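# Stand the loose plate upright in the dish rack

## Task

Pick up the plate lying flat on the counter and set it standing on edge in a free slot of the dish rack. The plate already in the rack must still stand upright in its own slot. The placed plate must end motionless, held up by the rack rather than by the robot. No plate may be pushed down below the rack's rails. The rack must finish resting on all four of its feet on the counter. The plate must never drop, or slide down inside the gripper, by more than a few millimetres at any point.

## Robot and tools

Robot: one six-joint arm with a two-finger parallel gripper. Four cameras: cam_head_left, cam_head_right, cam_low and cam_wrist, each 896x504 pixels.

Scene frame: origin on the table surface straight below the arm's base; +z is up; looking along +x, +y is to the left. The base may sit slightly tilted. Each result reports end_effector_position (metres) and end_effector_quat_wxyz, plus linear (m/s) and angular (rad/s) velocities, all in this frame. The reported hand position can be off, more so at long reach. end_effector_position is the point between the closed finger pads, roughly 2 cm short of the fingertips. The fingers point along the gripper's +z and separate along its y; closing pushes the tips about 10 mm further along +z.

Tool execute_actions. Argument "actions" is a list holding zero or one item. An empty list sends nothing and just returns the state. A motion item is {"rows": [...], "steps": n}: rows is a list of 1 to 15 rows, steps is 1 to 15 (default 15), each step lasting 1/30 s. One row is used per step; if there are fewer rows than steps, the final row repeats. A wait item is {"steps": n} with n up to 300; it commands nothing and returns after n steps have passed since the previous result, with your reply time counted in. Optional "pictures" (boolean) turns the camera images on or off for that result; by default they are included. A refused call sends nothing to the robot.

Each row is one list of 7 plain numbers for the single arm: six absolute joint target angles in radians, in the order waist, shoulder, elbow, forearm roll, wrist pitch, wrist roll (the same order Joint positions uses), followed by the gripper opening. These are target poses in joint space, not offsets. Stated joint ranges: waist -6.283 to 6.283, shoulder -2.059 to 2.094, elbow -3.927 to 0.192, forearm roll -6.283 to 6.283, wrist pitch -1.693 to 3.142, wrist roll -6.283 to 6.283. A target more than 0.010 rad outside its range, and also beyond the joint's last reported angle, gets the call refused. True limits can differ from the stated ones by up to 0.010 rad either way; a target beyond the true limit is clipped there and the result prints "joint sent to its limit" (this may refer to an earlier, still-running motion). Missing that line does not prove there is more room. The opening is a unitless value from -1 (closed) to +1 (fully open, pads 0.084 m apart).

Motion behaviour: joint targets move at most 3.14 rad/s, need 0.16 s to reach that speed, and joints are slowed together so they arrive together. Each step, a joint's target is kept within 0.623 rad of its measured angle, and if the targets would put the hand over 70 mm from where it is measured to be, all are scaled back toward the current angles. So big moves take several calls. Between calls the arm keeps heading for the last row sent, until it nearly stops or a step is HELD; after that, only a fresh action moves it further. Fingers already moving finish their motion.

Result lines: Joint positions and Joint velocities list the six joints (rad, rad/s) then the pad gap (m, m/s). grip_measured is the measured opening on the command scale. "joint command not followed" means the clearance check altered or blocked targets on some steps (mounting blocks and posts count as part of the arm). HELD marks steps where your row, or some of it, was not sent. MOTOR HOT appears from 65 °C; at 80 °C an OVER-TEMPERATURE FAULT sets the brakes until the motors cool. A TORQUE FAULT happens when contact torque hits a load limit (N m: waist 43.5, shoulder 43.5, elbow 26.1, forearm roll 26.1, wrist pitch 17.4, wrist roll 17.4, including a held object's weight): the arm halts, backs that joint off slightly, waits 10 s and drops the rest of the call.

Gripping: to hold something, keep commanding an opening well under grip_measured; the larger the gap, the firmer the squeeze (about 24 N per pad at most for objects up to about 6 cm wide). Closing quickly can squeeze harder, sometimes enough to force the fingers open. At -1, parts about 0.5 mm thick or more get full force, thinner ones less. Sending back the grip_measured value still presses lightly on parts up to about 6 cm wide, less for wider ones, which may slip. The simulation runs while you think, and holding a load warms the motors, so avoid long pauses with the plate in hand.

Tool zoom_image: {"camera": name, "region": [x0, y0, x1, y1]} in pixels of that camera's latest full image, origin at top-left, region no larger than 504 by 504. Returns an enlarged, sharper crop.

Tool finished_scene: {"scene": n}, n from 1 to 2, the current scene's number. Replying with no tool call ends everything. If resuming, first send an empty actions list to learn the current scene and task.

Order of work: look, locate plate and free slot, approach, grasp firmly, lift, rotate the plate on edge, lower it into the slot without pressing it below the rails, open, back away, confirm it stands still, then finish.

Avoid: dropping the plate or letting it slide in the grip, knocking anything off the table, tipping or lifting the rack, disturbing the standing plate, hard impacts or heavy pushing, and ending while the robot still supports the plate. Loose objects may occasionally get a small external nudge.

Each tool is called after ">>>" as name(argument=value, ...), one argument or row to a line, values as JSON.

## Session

>>> execute_actions(
  actions=[],
)

Scene clock: 0.00 s of 4942.00 s.
end_effector_position=(+0.0334, +0.5291, +0.2187) grip_measured=+1.00 end_effector_quat_wxyz=(+0.313, +0.617, +0.721, -0.052) end_effector_velocity=(+0.000, +0.000, +0.000) end_effector_angular_velocity=(+0.000, -0.000, -0.001)
Joint positions: [ 1.63   0.38  -1.573 -0.445  1.605  0.204  0.084]
Joint velocities: [-0. -0. -0.  0.  0.  0. -0.]

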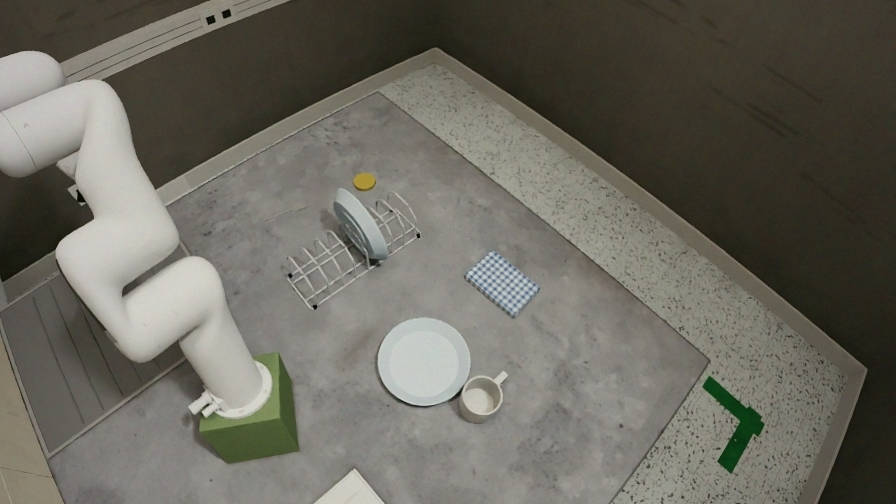

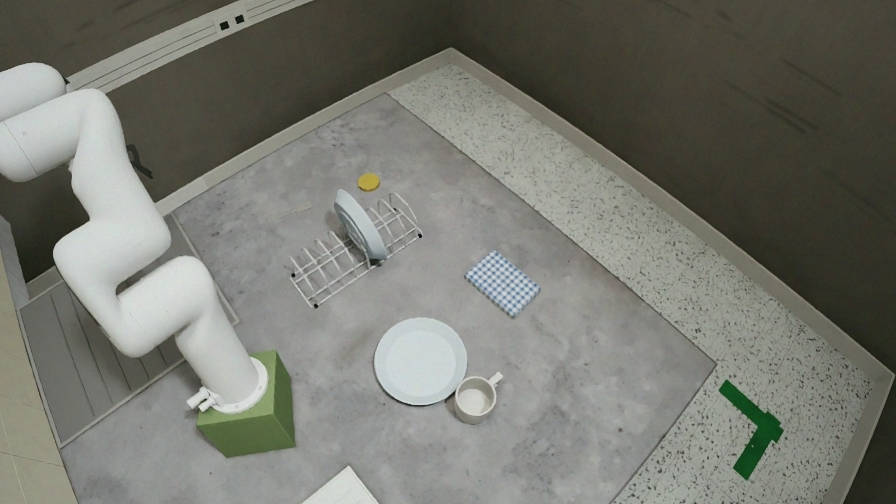

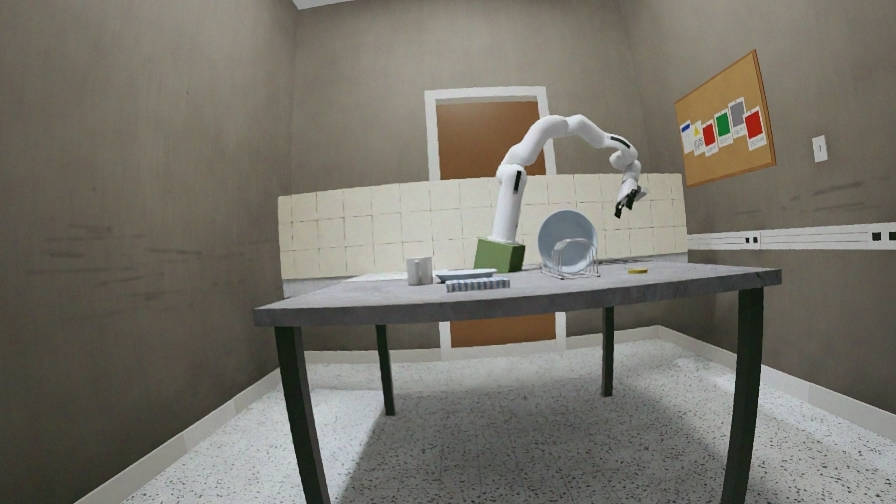

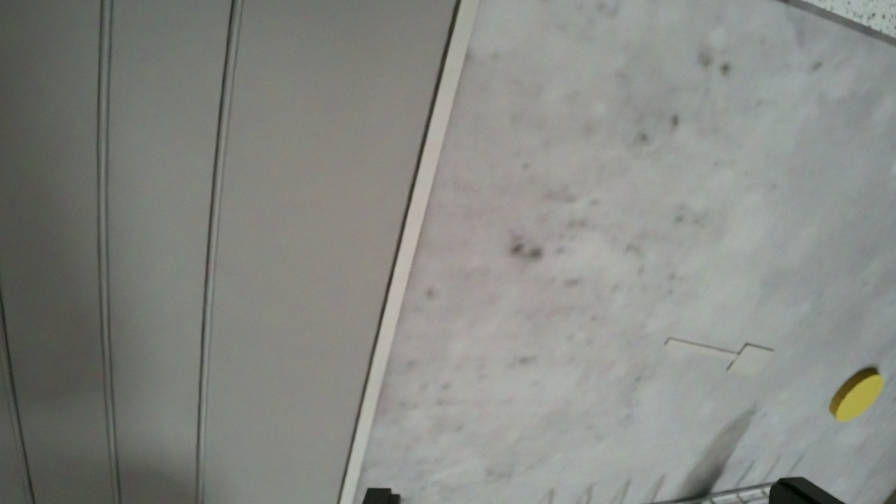

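>>> zoom_image(
  camera="cam_low",
  region=[400,200,620,300],
)

>>> zoom_image(
  camera="cam_head_left",
  region=[270,170,450,320],
)

>>> execute_actions(
  actions=[
    {"rows":[[1.5,-0.15,-1.3,-0.2,1.3,0,1]]},
  ],
  pictures=false,
)

>>> execute_actions(
  actions=[
    {"steps":8},
  ],
  pictures=false,
)

>>> execute_actions(
  actions=[
    {"rows":[[-0.1,-0.4,-0.95,0,1.25,0,1]]},
  ],
  pictures=false,
)

>>> execute_actions(
  actions=[
    {"steps":45},
  ],
)

Region (400, 200, 620, 300) of cam_low's 896x504 image, scaled by 2.291, with more detail than that image has; it fills the top 229 rows of this view, and the rest is white.

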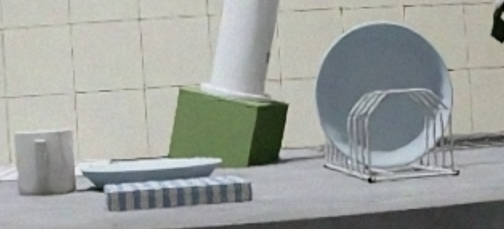

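Region (270, 170, 450, 320) of cam_head_left's 896x504 image, scaled by 2.800, with more detail than that image has.

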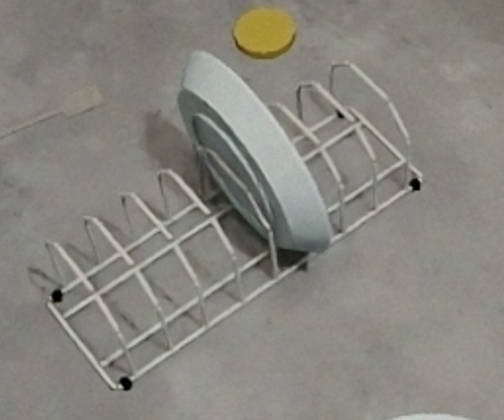

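Scene clock: 2.87 s of 4942.00 s.
end_effector_position=(+0.0517, +0.5458, +0.3628) grip_measured=+1.00 end_effector_quat_wxyz=(+0.038, +0.665, +0.746, -0.002) end_effector_velocity=(-0.016, -0.025, -0.064) end_effector_angular_velocity=(-0.116, +0.030, +0.046)
Joint positions: [ 1.5   -0.154 -1.307 -0.202  1.302  0.001  0.084]
Joint velocities: [-0.001  0.039  0.118  0.034 -0.045 -0.033 -0.   ]
Steps of this call (steps 1 to 71: nothing new was sent; steps 72 to 86: all 15 steps of this action). Readings (joint positions):
72: [1.630 0.379 -1.572 -0.445 1.604 0.204]
73: [1.629 0.374 -1.568 -0.442 1.599 0.201]
75: [1.614 0.317 -1.527 -0.411 1.561 0.175]
79: [1.557 0.083 -1.424 -0.308 1.434 0.090]
86: the state above

Scene clock: 3.13 s of 4942.00 s.
end_effector_position=(+0.0504, +0.5436, +0.3562) grip_measured=+1.00 end_effector_quat_wxyz=(+0.042, +0.663, +0.747, -0.008) end_effector_velocity=(+0.003, +0.009, +0.022) end_effector_angular_velocity=(+0.054, +0.004, -0.009)
Joint positions: [ 1.5   -0.147 -1.299 -0.2    1.3    0.     0.084]
Joint velocities: [-0.002 -0.026 -0.024  0.001 -0.005 -0.    -0.   ]
Steps of this call (steps 1 to 8: the robot went on to your last target). Readings (joint positions):
1: [1.500 -0.152 -1.303 -0.201 1.301 0.001]
2: [1.500 -0.148 -1.299 -0.201 1.301 0.000]
4: [1.501 -0.145 -1.295 -0.200 1.301 0.000]
8: the state above

Scene clock: 3.63 s of 4942.00 s.
end_effector_position=(+0.2388, +0.4315, +0.3267) grip_measured=+1.00 end_effector_quat_wxyz=(+0.063, +0.841, +0.535, -0.047) end_effector_velocity=(+0.401, -0.317, -0.024) end_effector_angular_velocity=(-0.129, -0.129, -1.308)
Joint positions: [ 0.967 -0.304 -1.083 -0.076  1.269  0.     0.084]
Joint velocities: [-1.279 -0.225  0.31   0.177 -0.044 -0.     0.   ]
Steps of this call (steps 1 to 15: all 15 steps of this action). Readings (joint positions):
1: [1.500 -0.148 -1.300 -0.200 1.300 0.000]
2: [1.494 -0.151 -1.296 -0.197 1.299 0.000]
4: [1.435 -0.175 -1.262 -0.177 1.293 -0.000]
8: [1.263 -0.235 -1.177 -0.130 1.283 0.000]
15: the state above

Scene clock: 5.13 s of 4942.00 s.
end_effector_position=(+0.4261, +0.0792, +0.3644) grip_measured=+1.00 end_effector_quat_wxyz=(+0.112, +0.993, +0.025, -0.017) end_effector_velocity=(+0.000, -0.000, +0.000) end_effector_angular_velocity=(-0.000, -0.001, -0.001)
Joint positions: [-0.1   -0.4   -0.95   0.     1.25  -0.     0.084]
Joint velocities: [-0.001 -0.    -0.    -0.    -0.    -0.     0.   ]
Steps of this call (steps 1 to 45: the robot went on to your last target). Readings (joint positions):
1: [0.924 -0.311 -1.073 -0.071 1.268 0.000]
2: [0.881 -0.318 -1.064 -0.065 1.266 0.000]
4: [0.795 -0.330 -1.047 -0.056 1.264 0.000]
8: [0.622 -0.349 -1.021 -0.041 1.260 0.000]
45: the state above
The arm was judged still, so your last target was given up. Only a new action makes it travel on or press farther. Fingers that are still opening or closing keep moving.

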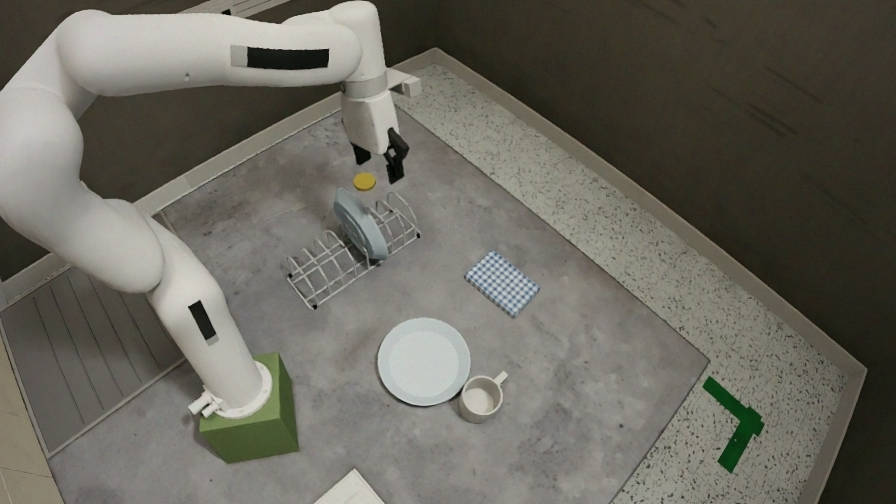

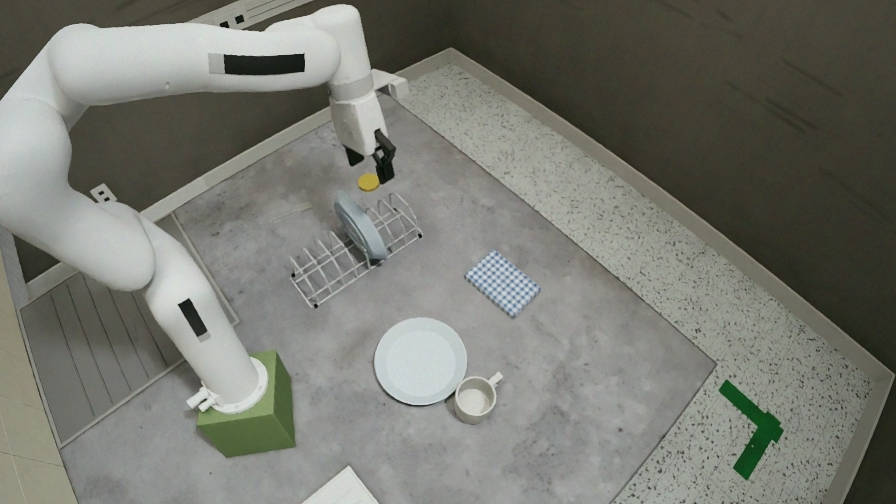

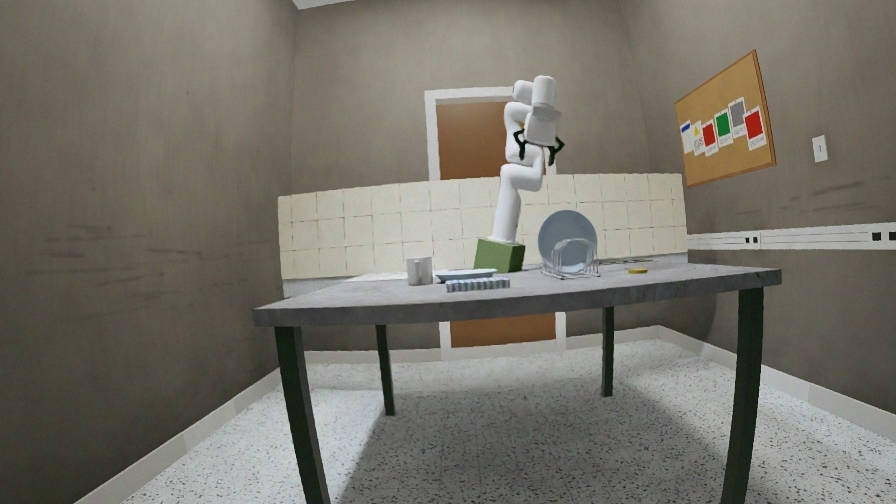

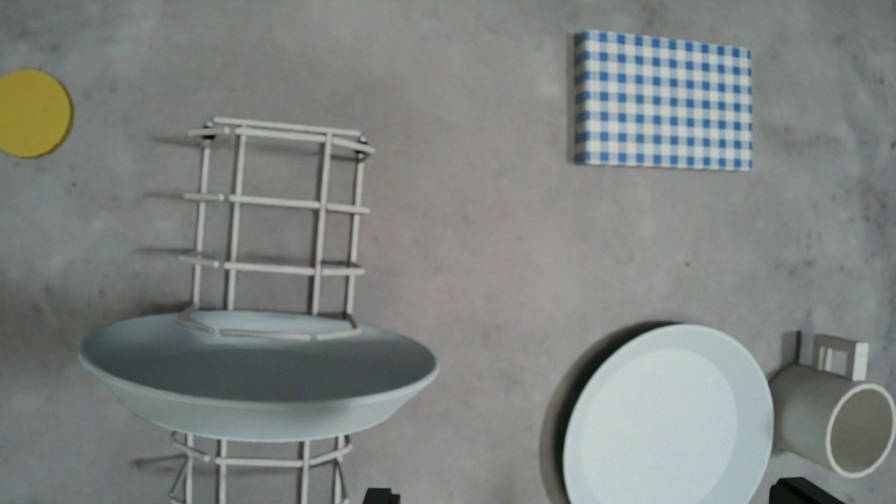

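>>> execute_actions(
  actions=[
    {"rows":[[-0.3,0.2,-1.4,-0.2,1.5,0.9,-0.2]]},
  ],
  pictures=false,
)

>>> execute_actions(
  actions=[
    {"steps":8},
  ],
  pictures=false,
)

>>> execute_actions(
  actions=[
    {"rows":[[-0.233,0.73,-1.457,-0.256,1.26,1.05,-0.2]]},
  ],
  pictures=false,
)

>>> execute_actions(
  actions=[
    {"steps":25},
  ],
)

>>> zoom_image(
  camera="cam_low",
  region=[420,200,560,300],
)

Scene clock: 22.57 s of 4942.00 s.
end_effector_position=(+0.4681, -0.0677, +0.3096) grip_measured=-0.21 end_effector_quat_wxyz=(+0.265, +0.843, -0.455, -0.106) end_effector_velocity=(-0.013, -0.181, -0.102) end_effector_angular_velocity=(-0.621, +0.072, -1.206)
Joint positions: [-0.293  0.18  -1.379 -0.192  1.489  0.852  0.035]
Joint velocities: [-0.216  0.643 -0.404 -0.199  0.253  1.103 -0.   ]
Steps of this call (steps 1 to 90: nothing new was sent; then 13.93 s passed at rest; steps 91 to 105: all 15 steps of this action). Readings (joint positions):
91: [-0.100 -0.400 -0.950 -0.000 1.250 0.000]
92: [-0.102 -0.394 -0.955 -0.002 1.254 0.009]
94: [-0.122 -0.336 -1.005 -0.023 1.281 0.076]
98: [-0.197 -0.109 -1.168 -0.097 1.370 0.339]
105: the state above

Scene clock: 22.83 s of 4942.00 s.
end_effector_position=(+0.4706, -0.0725, +0.3108) grip_measured=-0.21 end_effector_quat_wxyz=(+0.272, +0.830, -0.477, -0.101) end_effector_velocity=(-0.007, -0.003, -0.009) end_effector_angular_velocity=(+0.001, +0.025, -0.012)
Joint positions: [-0.299  0.196 -1.401 -0.2    1.5    0.899  0.035]
Joint velocities: [-0.003  0.013  0.013 -0.002  0.002  0.004 -0.   ]
Steps of this call (steps 1 to 8: the robot went on to your last target). Readings (joint positions):
1: [-0.299 0.195 -1.389 -0.197 1.495 0.879]
2: [-0.300 0.201 -1.393 -0.199 1.498 0.890]
4: [-0.300 0.200 -1.398 -0.199 1.500 0.898]
8: the state above

Scene clock: 23.33 s of 4942.00 s.
end_effector_position=(+0.4528, -0.1021, +0.0942) grip_measured=-0.21 end_effector_quat_wxyz=(+0.334, +0.801, -0.464, -0.178) end_effector_velocity=(-0.162, -0.045, -0.437) end_effector_angular_velocity=(-0.071, +0.459, -0.059)
Joint positions: [-0.238  0.684 -1.45  -0.251  1.282  1.036  0.035]
Joint velocities: [ 0.117  0.97  -0.065 -0.096 -0.404  0.256 -0.   ]
Steps of this call (steps 1 to 15: all 15 steps of this action). Readings (joint positions):
1: [-0.299 0.197 -1.401 -0.200 1.500 0.900]
2: [-0.298 0.203 -1.402 -0.201 1.495 0.902]
4: [-0.289 0.257 -1.418 -0.208 1.465 0.920]
8: [-0.269 0.424 -1.423 -0.224 1.397 0.964]
15: the state above

Scene clock: 24.17 s of 4942.00 s.
end_effector_position=(+0.4471, -0.1043, +0.0740) grip_measured=-0.21 end_effector_quat_wxyz=(+0.340, +0.798, -0.462, -0.183) end_effector_velocity=(-0.001, -0.000, -0.000) end_effector_angular_velocity=(-0.001, +0.002, +0.000)
Joint positions: [-0.233  0.73  -1.457 -0.256  1.26   1.05   0.035]
Joint velocities: [ 0.     0.001  0.    -0.001  0.001  0.    -0.   ]
Steps of this call (steps 1 to 25: the robot went on to your last target). Readings (joint positions):
1: [-0.235 0.712 -1.451 -0.253 1.271 1.043]
2: [-0.233 0.728 -1.449 -0.255 1.265 1.047]
4: [-0.233 0.734 -1.450 -0.256 1.262 1.049]
8: [-0.233 0.725 -1.462 -0.256 1.260 1.050]
25: the state above

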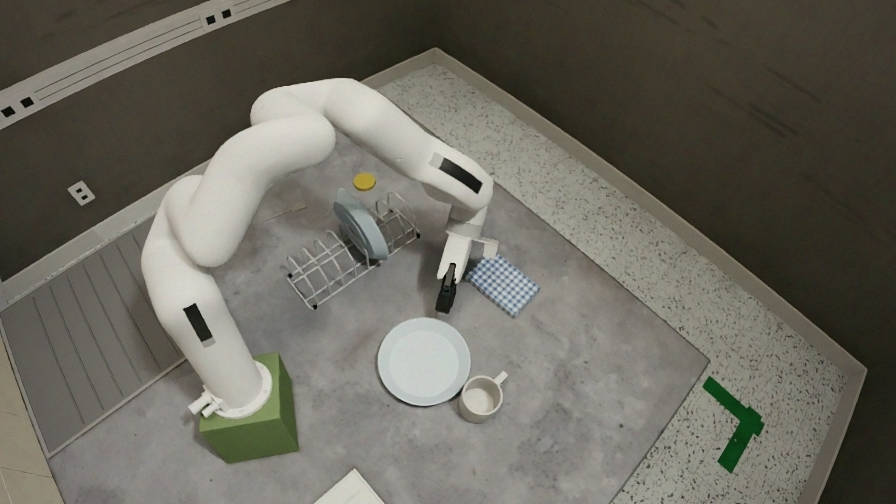

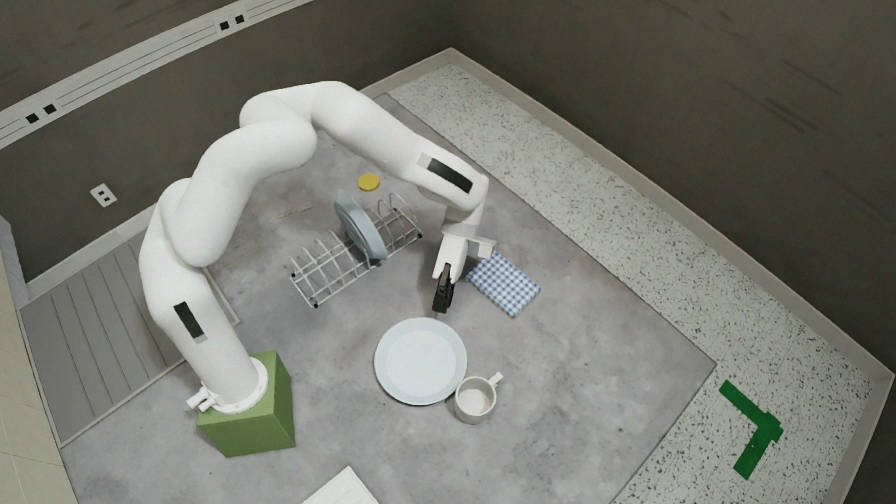

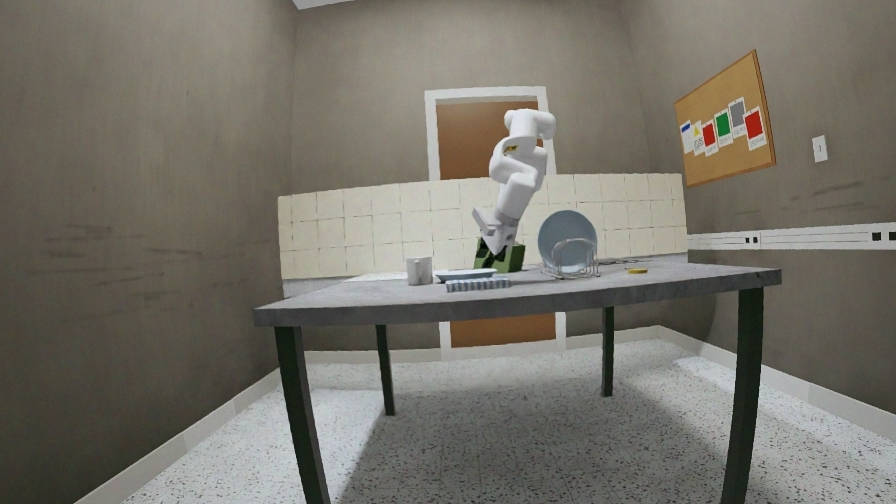

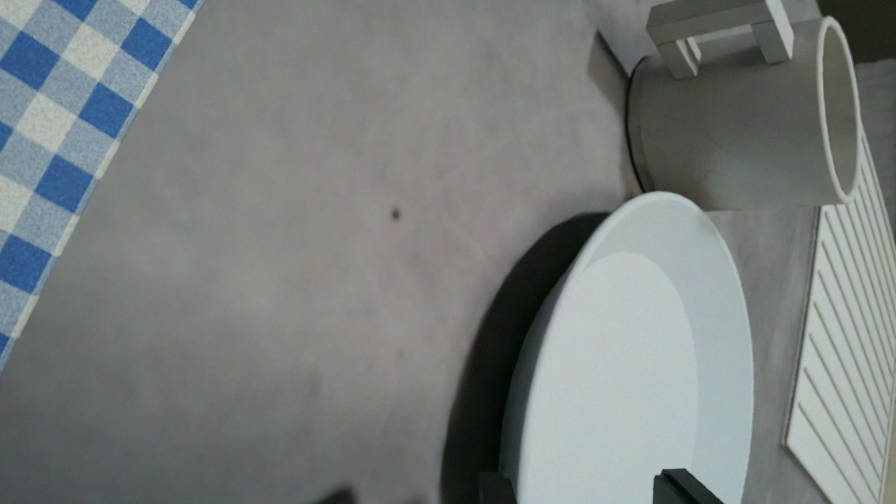

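Region (420, 200, 560, 300) of cam_low's 896x504 image, scaled by 3.600, with more detail than that image has; it fills the top 360 rows of this view, and the rest is white.

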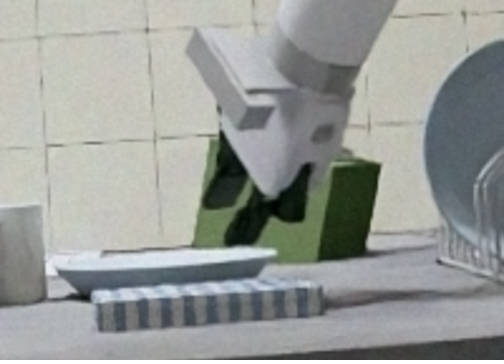

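>>> execute_actions(
  actions=[
    {"rows":[[-0.235,0.737,-1.4535,-0.256,1.25,1.05,-0.25],[-0.237,0.744,-1.449,-0.256,1.239,1.051,-0.3],[-0.239,0.75,-1.442,-0.257,1.227,1.051,-0.35],[-0.241,0.756,-1.434,-0.257,1.213,1.052,-0.4],[-0.243,0.761,-1.425,-0.257,1.2,1.053,-0.45],[-0.245,0.766,-1.416,-0.258,1.186,1.053,-0.45],[-0.247,0.771,-1.407,-0.258,1.173,1.054,-0.45],[-0.249,0.775,-1.398,-0.258,1.16,1.054,-0.45],[-0.251,0.779,-1.389,-0.258,1.148,1.055,-0.45],[-0.253,0.783,-1.38,-0.259,1.136,1.055,-0.45]]},
  ],
  pictures=false,
)

>>> execute_actions(
  actions=[
    {"steps":12},
  ],
)

>>> zoom_image(
  camera="cam_low",
  region=[440,230,530,295],
)

Scene clock: 30.13 s of 4942.00 s.
end_effector_position=(+0.4168, -0.1171, +0.0301) grip_measured=-0.47 end_effector_quat_wxyz=(+0.333, +0.799, -0.462, -0.193) end_effector_velocity=(+0.027, +0.002, +0.009) end_effector_angular_velocity=(-0.002, -0.066, +0.024)
Joint positions: [-0.253  0.784 -1.379 -0.259  1.137  1.055  0.024]
Joint velocities: [ 0.003 -0.021 -0.025 -0.002 -0.025  0.001  0.   ]
Steps of this call (steps 1 to 15: the robot went on to your last target; steps 16 to 100: nothing new was sent; then 2.13 s passed at rest; steps 101 to 115: all 15 steps of this action). Readings (joint positions):
101: [-0.233 0.730 -1.457 -0.256 1.260 1.050]
102: [-0.233 0.731 -1.457 -0.256 1.256 1.050]
104: [-0.236 0.740 -1.452 -0.256 1.241 1.051]
108: [-0.244 0.764 -1.419 -0.258 1.192 1.053]
115: the state above

Scene clock: 30.53 s of 4942.00 s.
end_effector_position=(+0.4185, -0.1170, +0.0308) grip_measured=-0.47 end_effector_quat_wxyz=(+0.332, +0.800, -0.462, -0.191) end_effector_velocity=(+0.000, -0.000, -0.000) end_effector_angular_velocity=(+0.001, -0.001, +0.000)
Joint positions: [-0.253  0.783 -1.38  -0.259  1.136  1.055  0.024]
Joint velocities: [-0.     0.    -0.     0.    -0.001 -0.    -0.   ]
Steps of this call (steps 1 to 12: the robot went on to your last target). Readings (joint positions):
1: [-0.253 0.784 -1.380 -0.259 1.137 1.055]
2: [-0.253 0.783 -1.381 -0.259 1.136 1.055]
4: [-0.253 0.782 -1.382 -0.259 1.136 1.055]
8: [-0.253 0.783 -1.380 -0.259 1.136 1.055]
12: the state above

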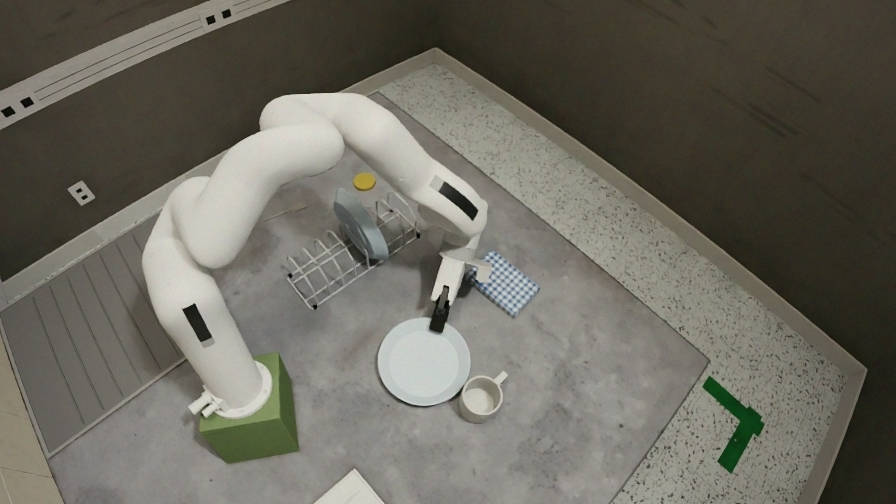

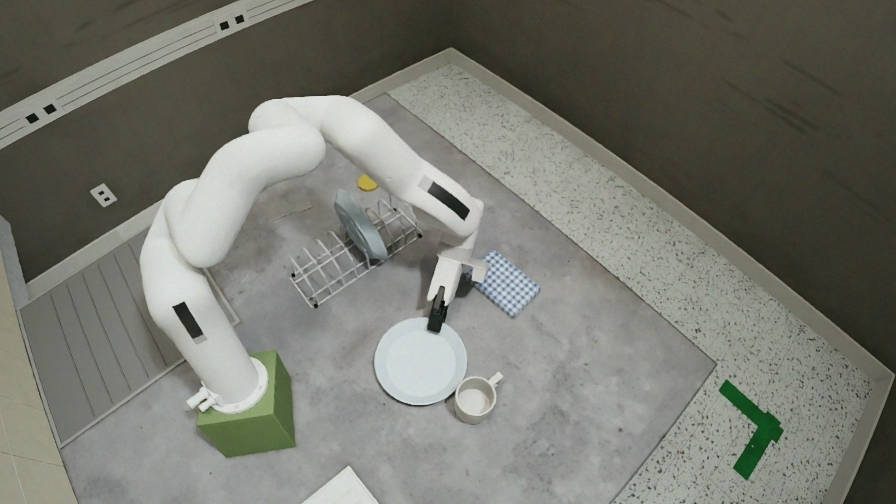

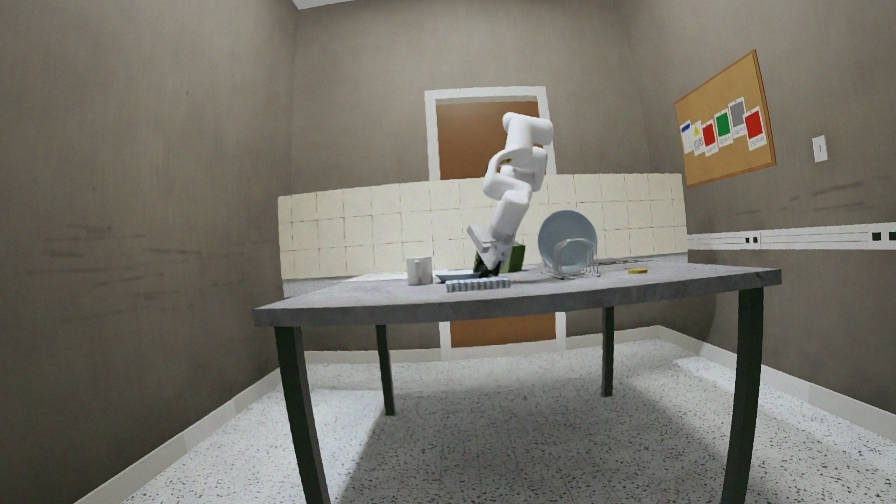

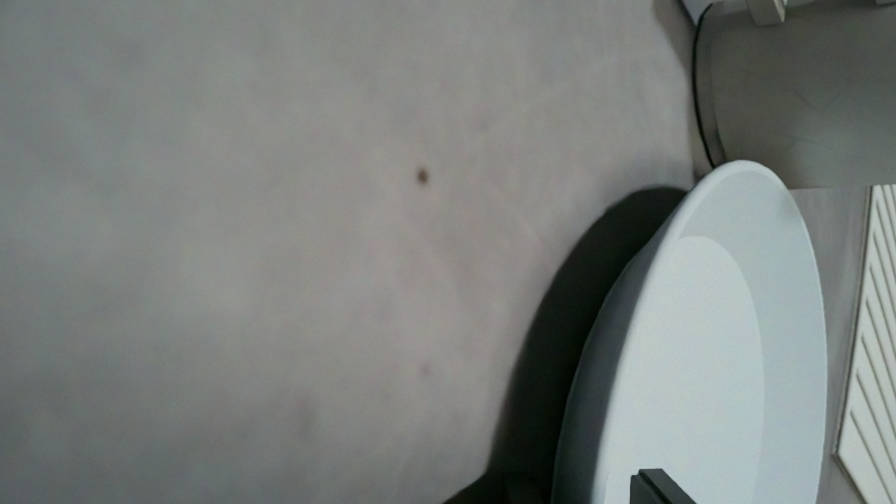

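Region (440, 230, 530, 295) of cam_low's 896x504 image, scaled by 5.600, with more detail than that image has.

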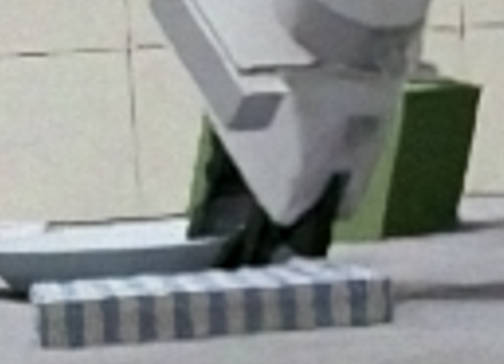

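>>> execute_actions(
  actions=[
    {"rows":[[-0.255,0.787,-1.372,-0.259,1.124,1.056,-0.45],[-0.255,0.787,-1.372,-0.259,1.124,1.056,-0.45],[-0.255,0.787,-1.372,-0.259,1.124,1.056,-0.5],[-0.255,0.787,-1.372,-0.259,1.124,1.056,-0.55],[-0.255,0.787,-1.372,-0.259,1.124,1.056,-0.6],[-0.255,0.787,-1.372,-0.259,1.124,1.056,-0.65],[-0.255,0.787,-1.372,-0.259,1.124,1.056,-0.7],[-0.255,0.787,-1.372,-0.259,1.124,1.056,-0.75],[-0.255,0.787,-1.372,-0.259,1.124,1.056,-0.8],[-0.255,0.787,-1.372,-0.259,1.124,1.056,-0.85],[-0.255,0.787,-1.372,-0.259,1.124,1.056,-0.9],[-0.255,0.787,-1.372,-0.259,1.124,1.056,-0.95],[-0.255,0.787,-1.372,-0.259,1.124,1.056,-1]],"steps":15},
  ],
  pictures=false,
)

>>> execute_actions(
  actions=[
    {"steps":15},
  ],
  pictures=false,
)

>>> execute_actions(
  actions=[
    {"rows":[[-0.255,0.784,-1.372,-0.259,1.127,1.056,-1],[-0.255,0.78,-1.372,-0.259,1.131,1.056,-1],[-0.255,0.775,-1.372,-0.259,1.136,1.056,-1],[-0.255,0.77,-1.372,-0.259,1.141,1.056,-1],[-0.255,0.765,-1.372,-0.259,1.146,1.056,-1],[-0.255,0.76,-1.372,-0.259,1.151,1.056,-1],[-0.255,0.755,-1.372,-0.259,1.156,1.056,-1],[-0.255,0.75,-1.372,-0.259,1.161,1.056,-1],[-0.255,0.745,-1.372,-0.259,1.166,1.056,-1],[-0.255,0.74,-1.372,-0.259,1.171,1.056,-1],[-0.255,0.735,-1.372,-0.259,1.176,1.056,-1],[-0.255,0.73,-1.372,-0.259,1.181,1.056,-1]],"steps":15},
  ],
)

Scene clock: 42.77 s of 4942.00 s.
end_effector_position=(+0.4155, -0.1178, +0.0267) grip_measured=-0.89 end_effector_quat_wxyz=(+0.331, +0.800, -0.463, -0.192) end_effector_velocity=(-0.001, -0.001, -0.000) end_effector_angular_velocity=(-0.001, +0.003, +0.002)
Joint positions: [-0.255  0.788 -1.372 -0.259  1.123  1.056  0.005]
Joint velocities: [-0.001  0.003 -0.001 -0.004  0.001 -0.002 -0.004]
Steps of this call (steps 1 to 15: the robot went on to your last target; steps 16 to 100: nothing new was sent; then 8.40 s passed at rest; steps 101 to 115: all 15 steps of this action). Readings (joint positions):
101: [-0.253 0.783 -1.380 -0.259 1.136 1.055]
102: [-0.253 0.784 -1.378 -0.259 1.132 1.055]
104: [-0.255 0.786 -1.374 -0.259 1.126 1.056]
108: [-0.255 0.788 -1.371 -0.259 1.124 1.056]
115: the state above

Scene clock: 43.27 s of 4942.00 s.
end_effector_position=(+0.4155, -0.1179, +0.0270) grip_measured=-0.89 end_effector_quat_wxyz=(+0.331, +0.800, -0.463, -0.192) end_effector_velocity=(+0.001, -0.000, +0.000) end_effector_angular_velocity=(-0.001, -0.001, +0.001)
Joint positions: [-0.255  0.787 -1.372 -0.259  1.124  1.056  0.005]
Joint velocities: [-0.    -0.    -0.001 -0.001  0.    -0.    -0.   ]
Steps of this call (steps 1 to 15: the robot went on to your last target). Readings (joint positions):
1: [-0.255 0.788 -1.372 -0.259 1.123 1.056]
2: [-0.255 0.787 -1.372 -0.259 1.123 1.056]
4: [-0.255 0.787 -1.372 -0.259 1.124 1.056]
8: [-0.255 0.787 -1.372 -0.259 1.124 1.056]
15: the state above
The arm was judged still, so your last target was given up. Only a new action makes it travel on or press farther. Fingers that are still opening or closing keep moving.

Scene clock: 43.77 s of 4942.00 s.
end_effector_position=(+0.4235, -0.1143, +0.0549) grip_measured=-0.89 end_effector_quat_wxyz=(+0.335, +0.797, -0.467, -0.188) end_effector_velocity=(+0.014, +0.002, +0.022) end_effector_angular_velocity=(-0.010, -0.025, +0.002)
Joint positions: [-0.255  0.73  -1.373 -0.259  1.179  1.056  0.005]
Joint velocities: [-0.    -0.042 -0.014 -0.001  0.031  0.     0.   ]
Steps of this call (steps 1 to 15: all 15 steps of this action). Readings (joint positions):
1: [-0.255 0.787 -1.372 -0.259 1.124 1.056]
2: [-0.255 0.786 -1.372 -0.259 1.125 1.056]
4: [-0.255 0.781 -1.371 -0.259 1.131 1.056]
8: [-0.255 0.761 -1.372 -0.259 1.150 1.056]
15: the state above

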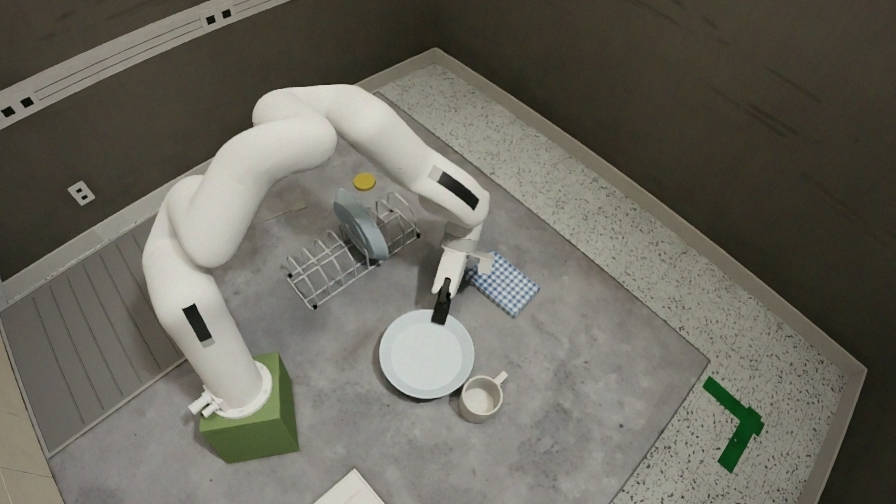

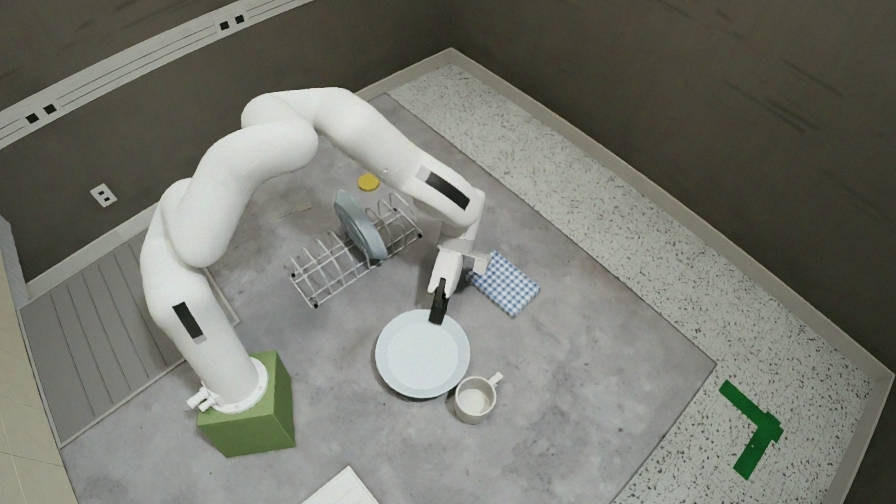

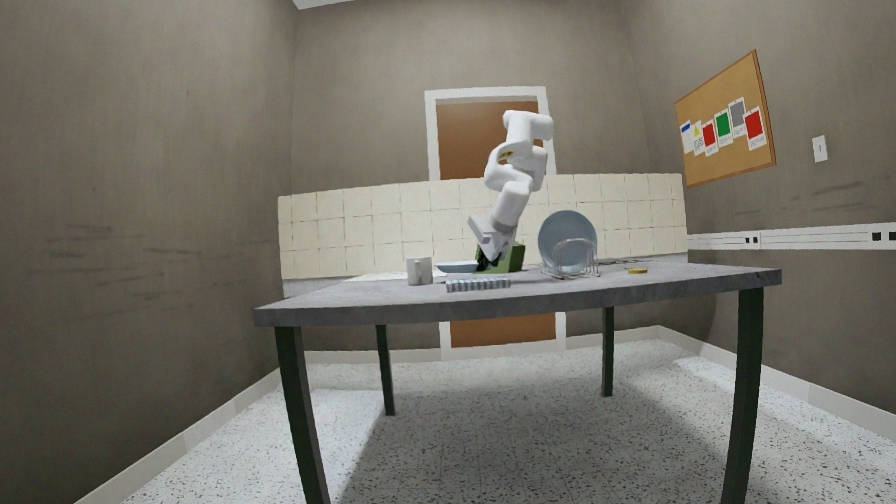

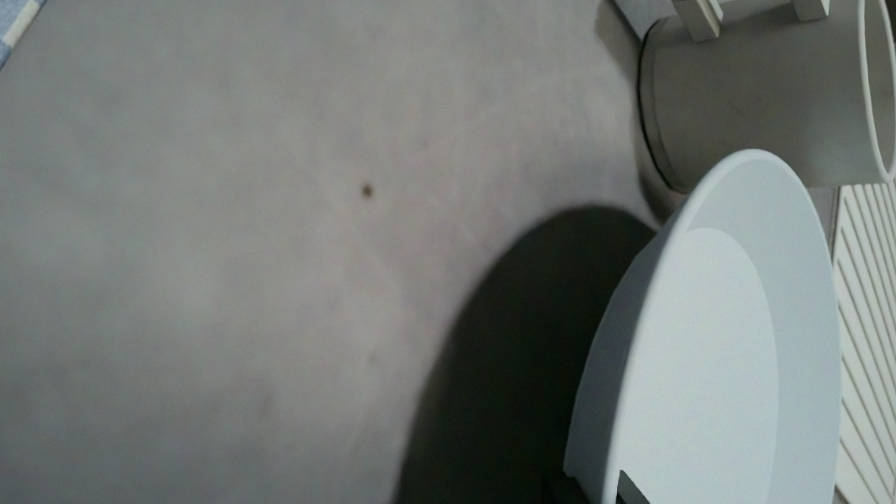

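>>> execute_actions(
  actions=[
    {"rows":[[-0.255,0.72,-1.37,-0.259,1.185,1.056,-1],[-0.255,0.705,-1.368,-0.257,1.19,1.06,-1],[-0.255,0.685,-1.364,-0.254,1.195,1.065,-1],[-0.255,0.66,-1.36,-0.25,1.2,1.07,-1],[-0.255,0.635,-1.355,-0.245,1.2,1.08,-1],[-0.255,0.61,-1.35,-0.24,1.2,1.09,-1],[-0.255,0.585,-1.345,-0.235,1.2,1.10,-1],[-0.255,0.56,-1.34,-0.23,1.2,1.11,-1],[-0.255,0.535,-1.335,-0.225,1.2,1.12,-1],[-0.255,0.51,-1.33,-0.22,1.2,1.13,-1],[-0.255,0.485,-1.325,-0.215,1.2,1.14,-1],[-0.255,0.46,-1.32,-0.21,1.2,1.15,-1],[-0.255,0.435,-1.315,-0.205,1.19,1.16,-1],[-0.255,0.41,-1.31,-0.2,1.18,1.17,-1],[-0.255,0.385,-1.3,-0.195,1.17,1.18,-1]]},
  ],
  pictures=false,
)

>>> execute_actions(
  actions=[
    {"rows":[[-0.26,0.36,-1.29,-0.19,1.15,1.19,-1],[-0.265,0.335,-1.28,-0.185,1.13,1.2,-1],[-0.27,0.31,-1.27,-0.18,1.11,1.21,-1],[-0.275,0.285,-1.26,-0.175,1.085,1.22,-1],[-0.28,0.26,-1.25,-0.17,1.06,1.23,-1],[-0.285,0.235,-1.24,-0.165,1.035,1.24,-1],[-0.29,0.21,-1.225,-0.16,1.01,1.25,-1],[-0.295,0.185,-1.21,-0.155,0.98,1.26,-1],[-0.3,0.16,-1.195,-0.15,0.95,1.27,-1],[-0.3,0.135,-1.18,-0.145,0.92,1.28,-1],[-0.3,0.11,-1.165,-0.14,0.89,1.29,-1],[-0.3,0.085,-1.15,-0.135,0.86,1.3,-1],[-0.3,0.06,-1.135,-0.13,0.83,1.31,-1],[-0.3,0.035,-1.12,-0.125,0.8,1.32,-1],[-0.3,0.01,-1.1,-0.12,0.77,1.33,-1]]},
  ],
  pictures=false,
)

>>> execute_actions(
  actions=[
    {"rows":[[-0.3,-0.01,-1.08,-0.112,0.74,1.34,-1],[-0.3,-0.03,-1.06,-0.104,0.71,1.35,-1],[-0.3,-0.05,-1.04,-0.096,0.68,1.36,-1],[-0.3,-0.07,-1.02,-0.088,0.65,1.37,-1],[-0.3,-0.09,-1.0,-0.08,0.62,1.38,-1],[-0.3,-0.11,-0.98,-0.072,0.59,1.39,-1],[-0.3,-0.13,-0.96,-0.064,0.56,1.4,-1],[-0.3,-0.15,-0.94,-0.056,0.53,1.41,-1],[-0.3,-0.17,-0.92,-0.048,0.5,1.42,-1],[-0.3,-0.19,-0.9,-0.04,0.47,1.43,-1],[-0.3,-0.21,-0.88,-0.032,0.44,1.44,-1],[-0.3,-0.23,-0.86,-0.024,0.41,1.45,-1],[-0.3,-0.25,-0.84,-0.016,0.38,1.46,-1],[-0.3,-0.265,-0.82,-0.008,0.35,1.47,-1],[-0.3,-0.28,-0.8,0,0.32,1.48,-1]]},
  ],
  pictures=false,
)

>>> execute_actions(
  actions=[
    {"rows":[[-0.3,-0.29,-0.785,0,0.29,1.485,-1],[-0.3,-0.3,-0.77,0,0.26,1.49,-1],[-0.3,-0.31,-0.755,0,0.23,1.495,-1],[-0.3,-0.32,-0.74,0,0.2,1.5,-1],[-0.3,-0.33,-0.725,0,0.17,1.505,-1],[-0.3,-0.34,-0.71,0,0.14,1.51,-1],[-0.3,-0.35,-0.695,0,0.11,1.515,-1],[-0.3,-0.36,-0.68,0,0.08,1.52,-1],[-0.3,-0.37,-0.665,0,0.05,1.525,-1],[-0.3,-0.38,-0.65,0,0.02,1.525,-1],[-0.3,-0.39,-0.635,0,-0.01,1.525,-1],[-0.3,-0.4,-0.62,0,-0.04,1.525,-1],[-0.3,-0.4,-0.61,0,-0.06,1.525,-1],[-0.3,-0.4,-0.6,0,-0.08,1.525,-1]],"steps":15},
  ],
)

Scene clock: 56.50 s of 4942.00 s.
end_effector_position=(+0.4772, -0.0843, +0.1579) grip_measured=-0.89 end_effector_quat_wxyz=(+0.286, +0.791, -0.535, -0.087) end_effector_velocity=(+0.150, +0.086, +0.259) end_effector_angular_velocity=(-0.078, -0.860, -0.143)
Joint positions: [-0.255  0.452 -1.319 -0.209  1.193  1.153  0.005]
Joint velocities: [-0.001 -0.732  0.177  0.148 -0.196  0.298 -0.   ]
Steps of this call (steps 1 to 15: the robot went on to your last target; steps 16 to 100: nothing new was sent; then 8.90 s passed at rest; steps 101 to 115: all 15 steps of this action). Readings (joint positions):
101: [-0.255 0.730 -1.372 -0.259 1.181 1.056]
102: [-0.255 0.728 -1.371 -0.259 1.182 1.056]
104: [-0.255 0.711 -1.365 -0.257 1.189 1.060]
108: [-0.255 0.627 -1.353 -0.243 1.199 1.084]
115: the state above

Scene clock: 57.00 s of 4942.00 s.
end_effector_position=(+0.5561, -0.0605, +0.2880) grip_measured=-0.89 end_effector_quat_wxyz=(+0.119, +0.766, -0.616, +0.140) end_effector_velocity=(+0.135, +0.102, +0.270) end_effector_angular_velocity=(+0.042, -1.255, +0.030)
Joint positions: [-0.3    0.081 -1.146 -0.134  0.855  1.302  0.005]
Joint velocities: [ 0.006 -0.745  0.453  0.151 -0.891  0.297 -0.   ]
Steps of this call (steps 1 to 15: all 15 steps of this action). Readings (joint positions):
1: [-0.255 0.427 -1.313 -0.204 1.185 1.163]
2: [-0.255 0.402 -1.305 -0.199 1.174 1.173]
4: [-0.261 0.352 -1.287 -0.188 1.142 1.193]
8: [-0.282 0.253 -1.246 -0.169 1.053 1.233]
15: the state above

Scene clock: 57.50 s of 4942.00 s.
end_effector_position=(+0.5744, -0.0208, +0.3800) grip_measured=-0.89 end_effector_quat_wxyz=(-0.074, +0.693, -0.650, +0.305) end_effector_velocity=(-0.011, +0.058, +0.171) end_effector_angular_velocity=(+0.234, -0.990, -0.134)
Joint positions: [-0.3   -0.232 -0.857 -0.023  0.406  1.452  0.005]
Joint velocities: [-0.001 -0.565  0.584  0.241 -0.899  0.298 -0.   ]
Steps of this call (steps 1 to 15: all 15 steps of this action). Readings (joint positions):
1: [-0.300 0.056 -1.131 -0.129 0.825 1.312]
2: [-0.300 0.032 -1.114 -0.124 0.795 1.322]
4: [-0.300 -0.013 -1.078 -0.110 0.735 1.342]
8: [-0.300 -0.092 -0.995 -0.079 0.616 1.382]
15: the state above

Scene clock: 58.00 s of 4942.00 s.
end_effector_position=(+0.5667, -0.0040, +0.4384) grip_measured=-0.89 end_effector_quat_wxyz=(-0.207, +0.632, -0.615, +0.425) end_effector_velocity=(-0.025, +0.018, +0.055) end_effector_angular_velocity=(-0.069, -0.497, +0.124)
Joint positions: [-0.3   -0.396 -0.621 -0.    -0.04   1.525  0.005]
Joint velocities: [ 0.    -0.135  0.347  0.001 -0.729  0.006 -0.   ]
Steps of this call (steps 1 to 15: all 15 steps of this action). Readings (joint positions):
1: [-0.300 -0.250 -0.837 -0.015 0.375 1.462]
2: [-0.300 -0.266 -0.818 -0.008 0.345 1.471]
4: [-0.300 -0.291 -0.784 -0.002 0.286 1.484]
8: [-0.300 -0.331 -0.722 -0.000 0.166 1.506]
15: the state above

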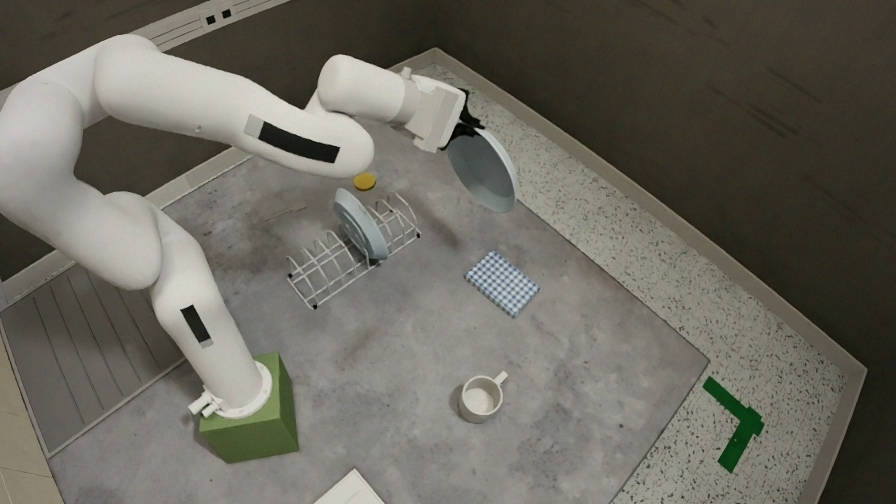

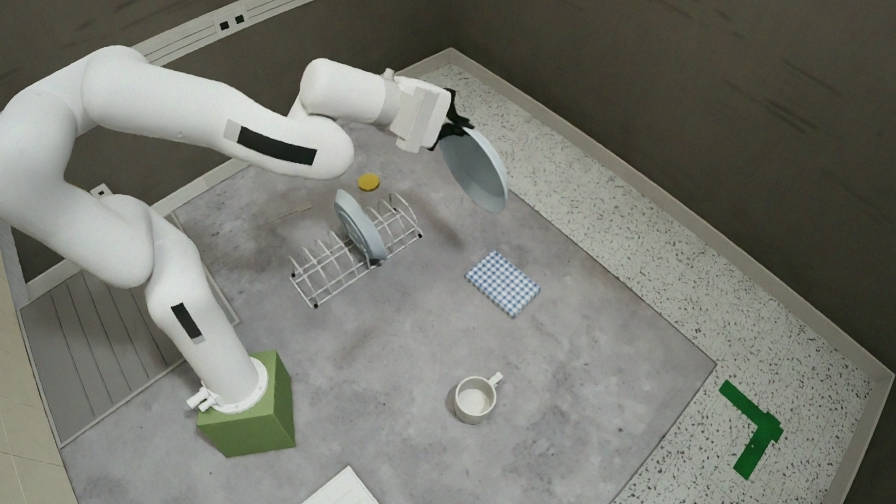

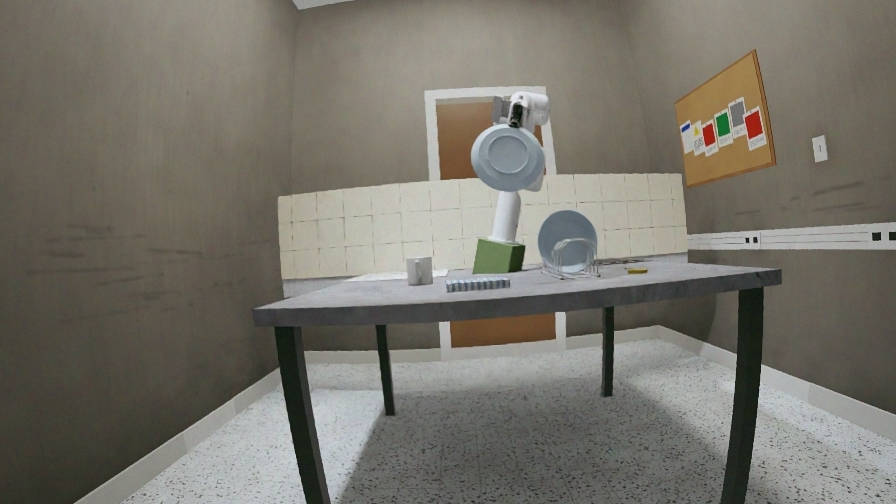

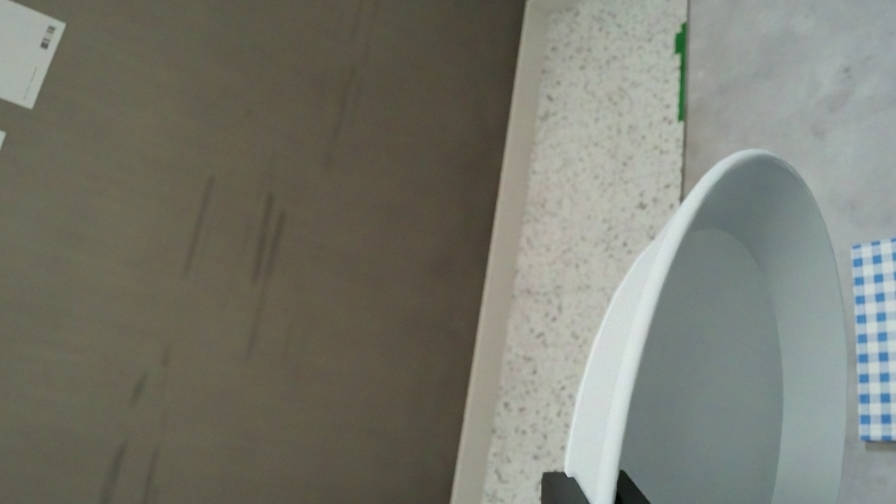

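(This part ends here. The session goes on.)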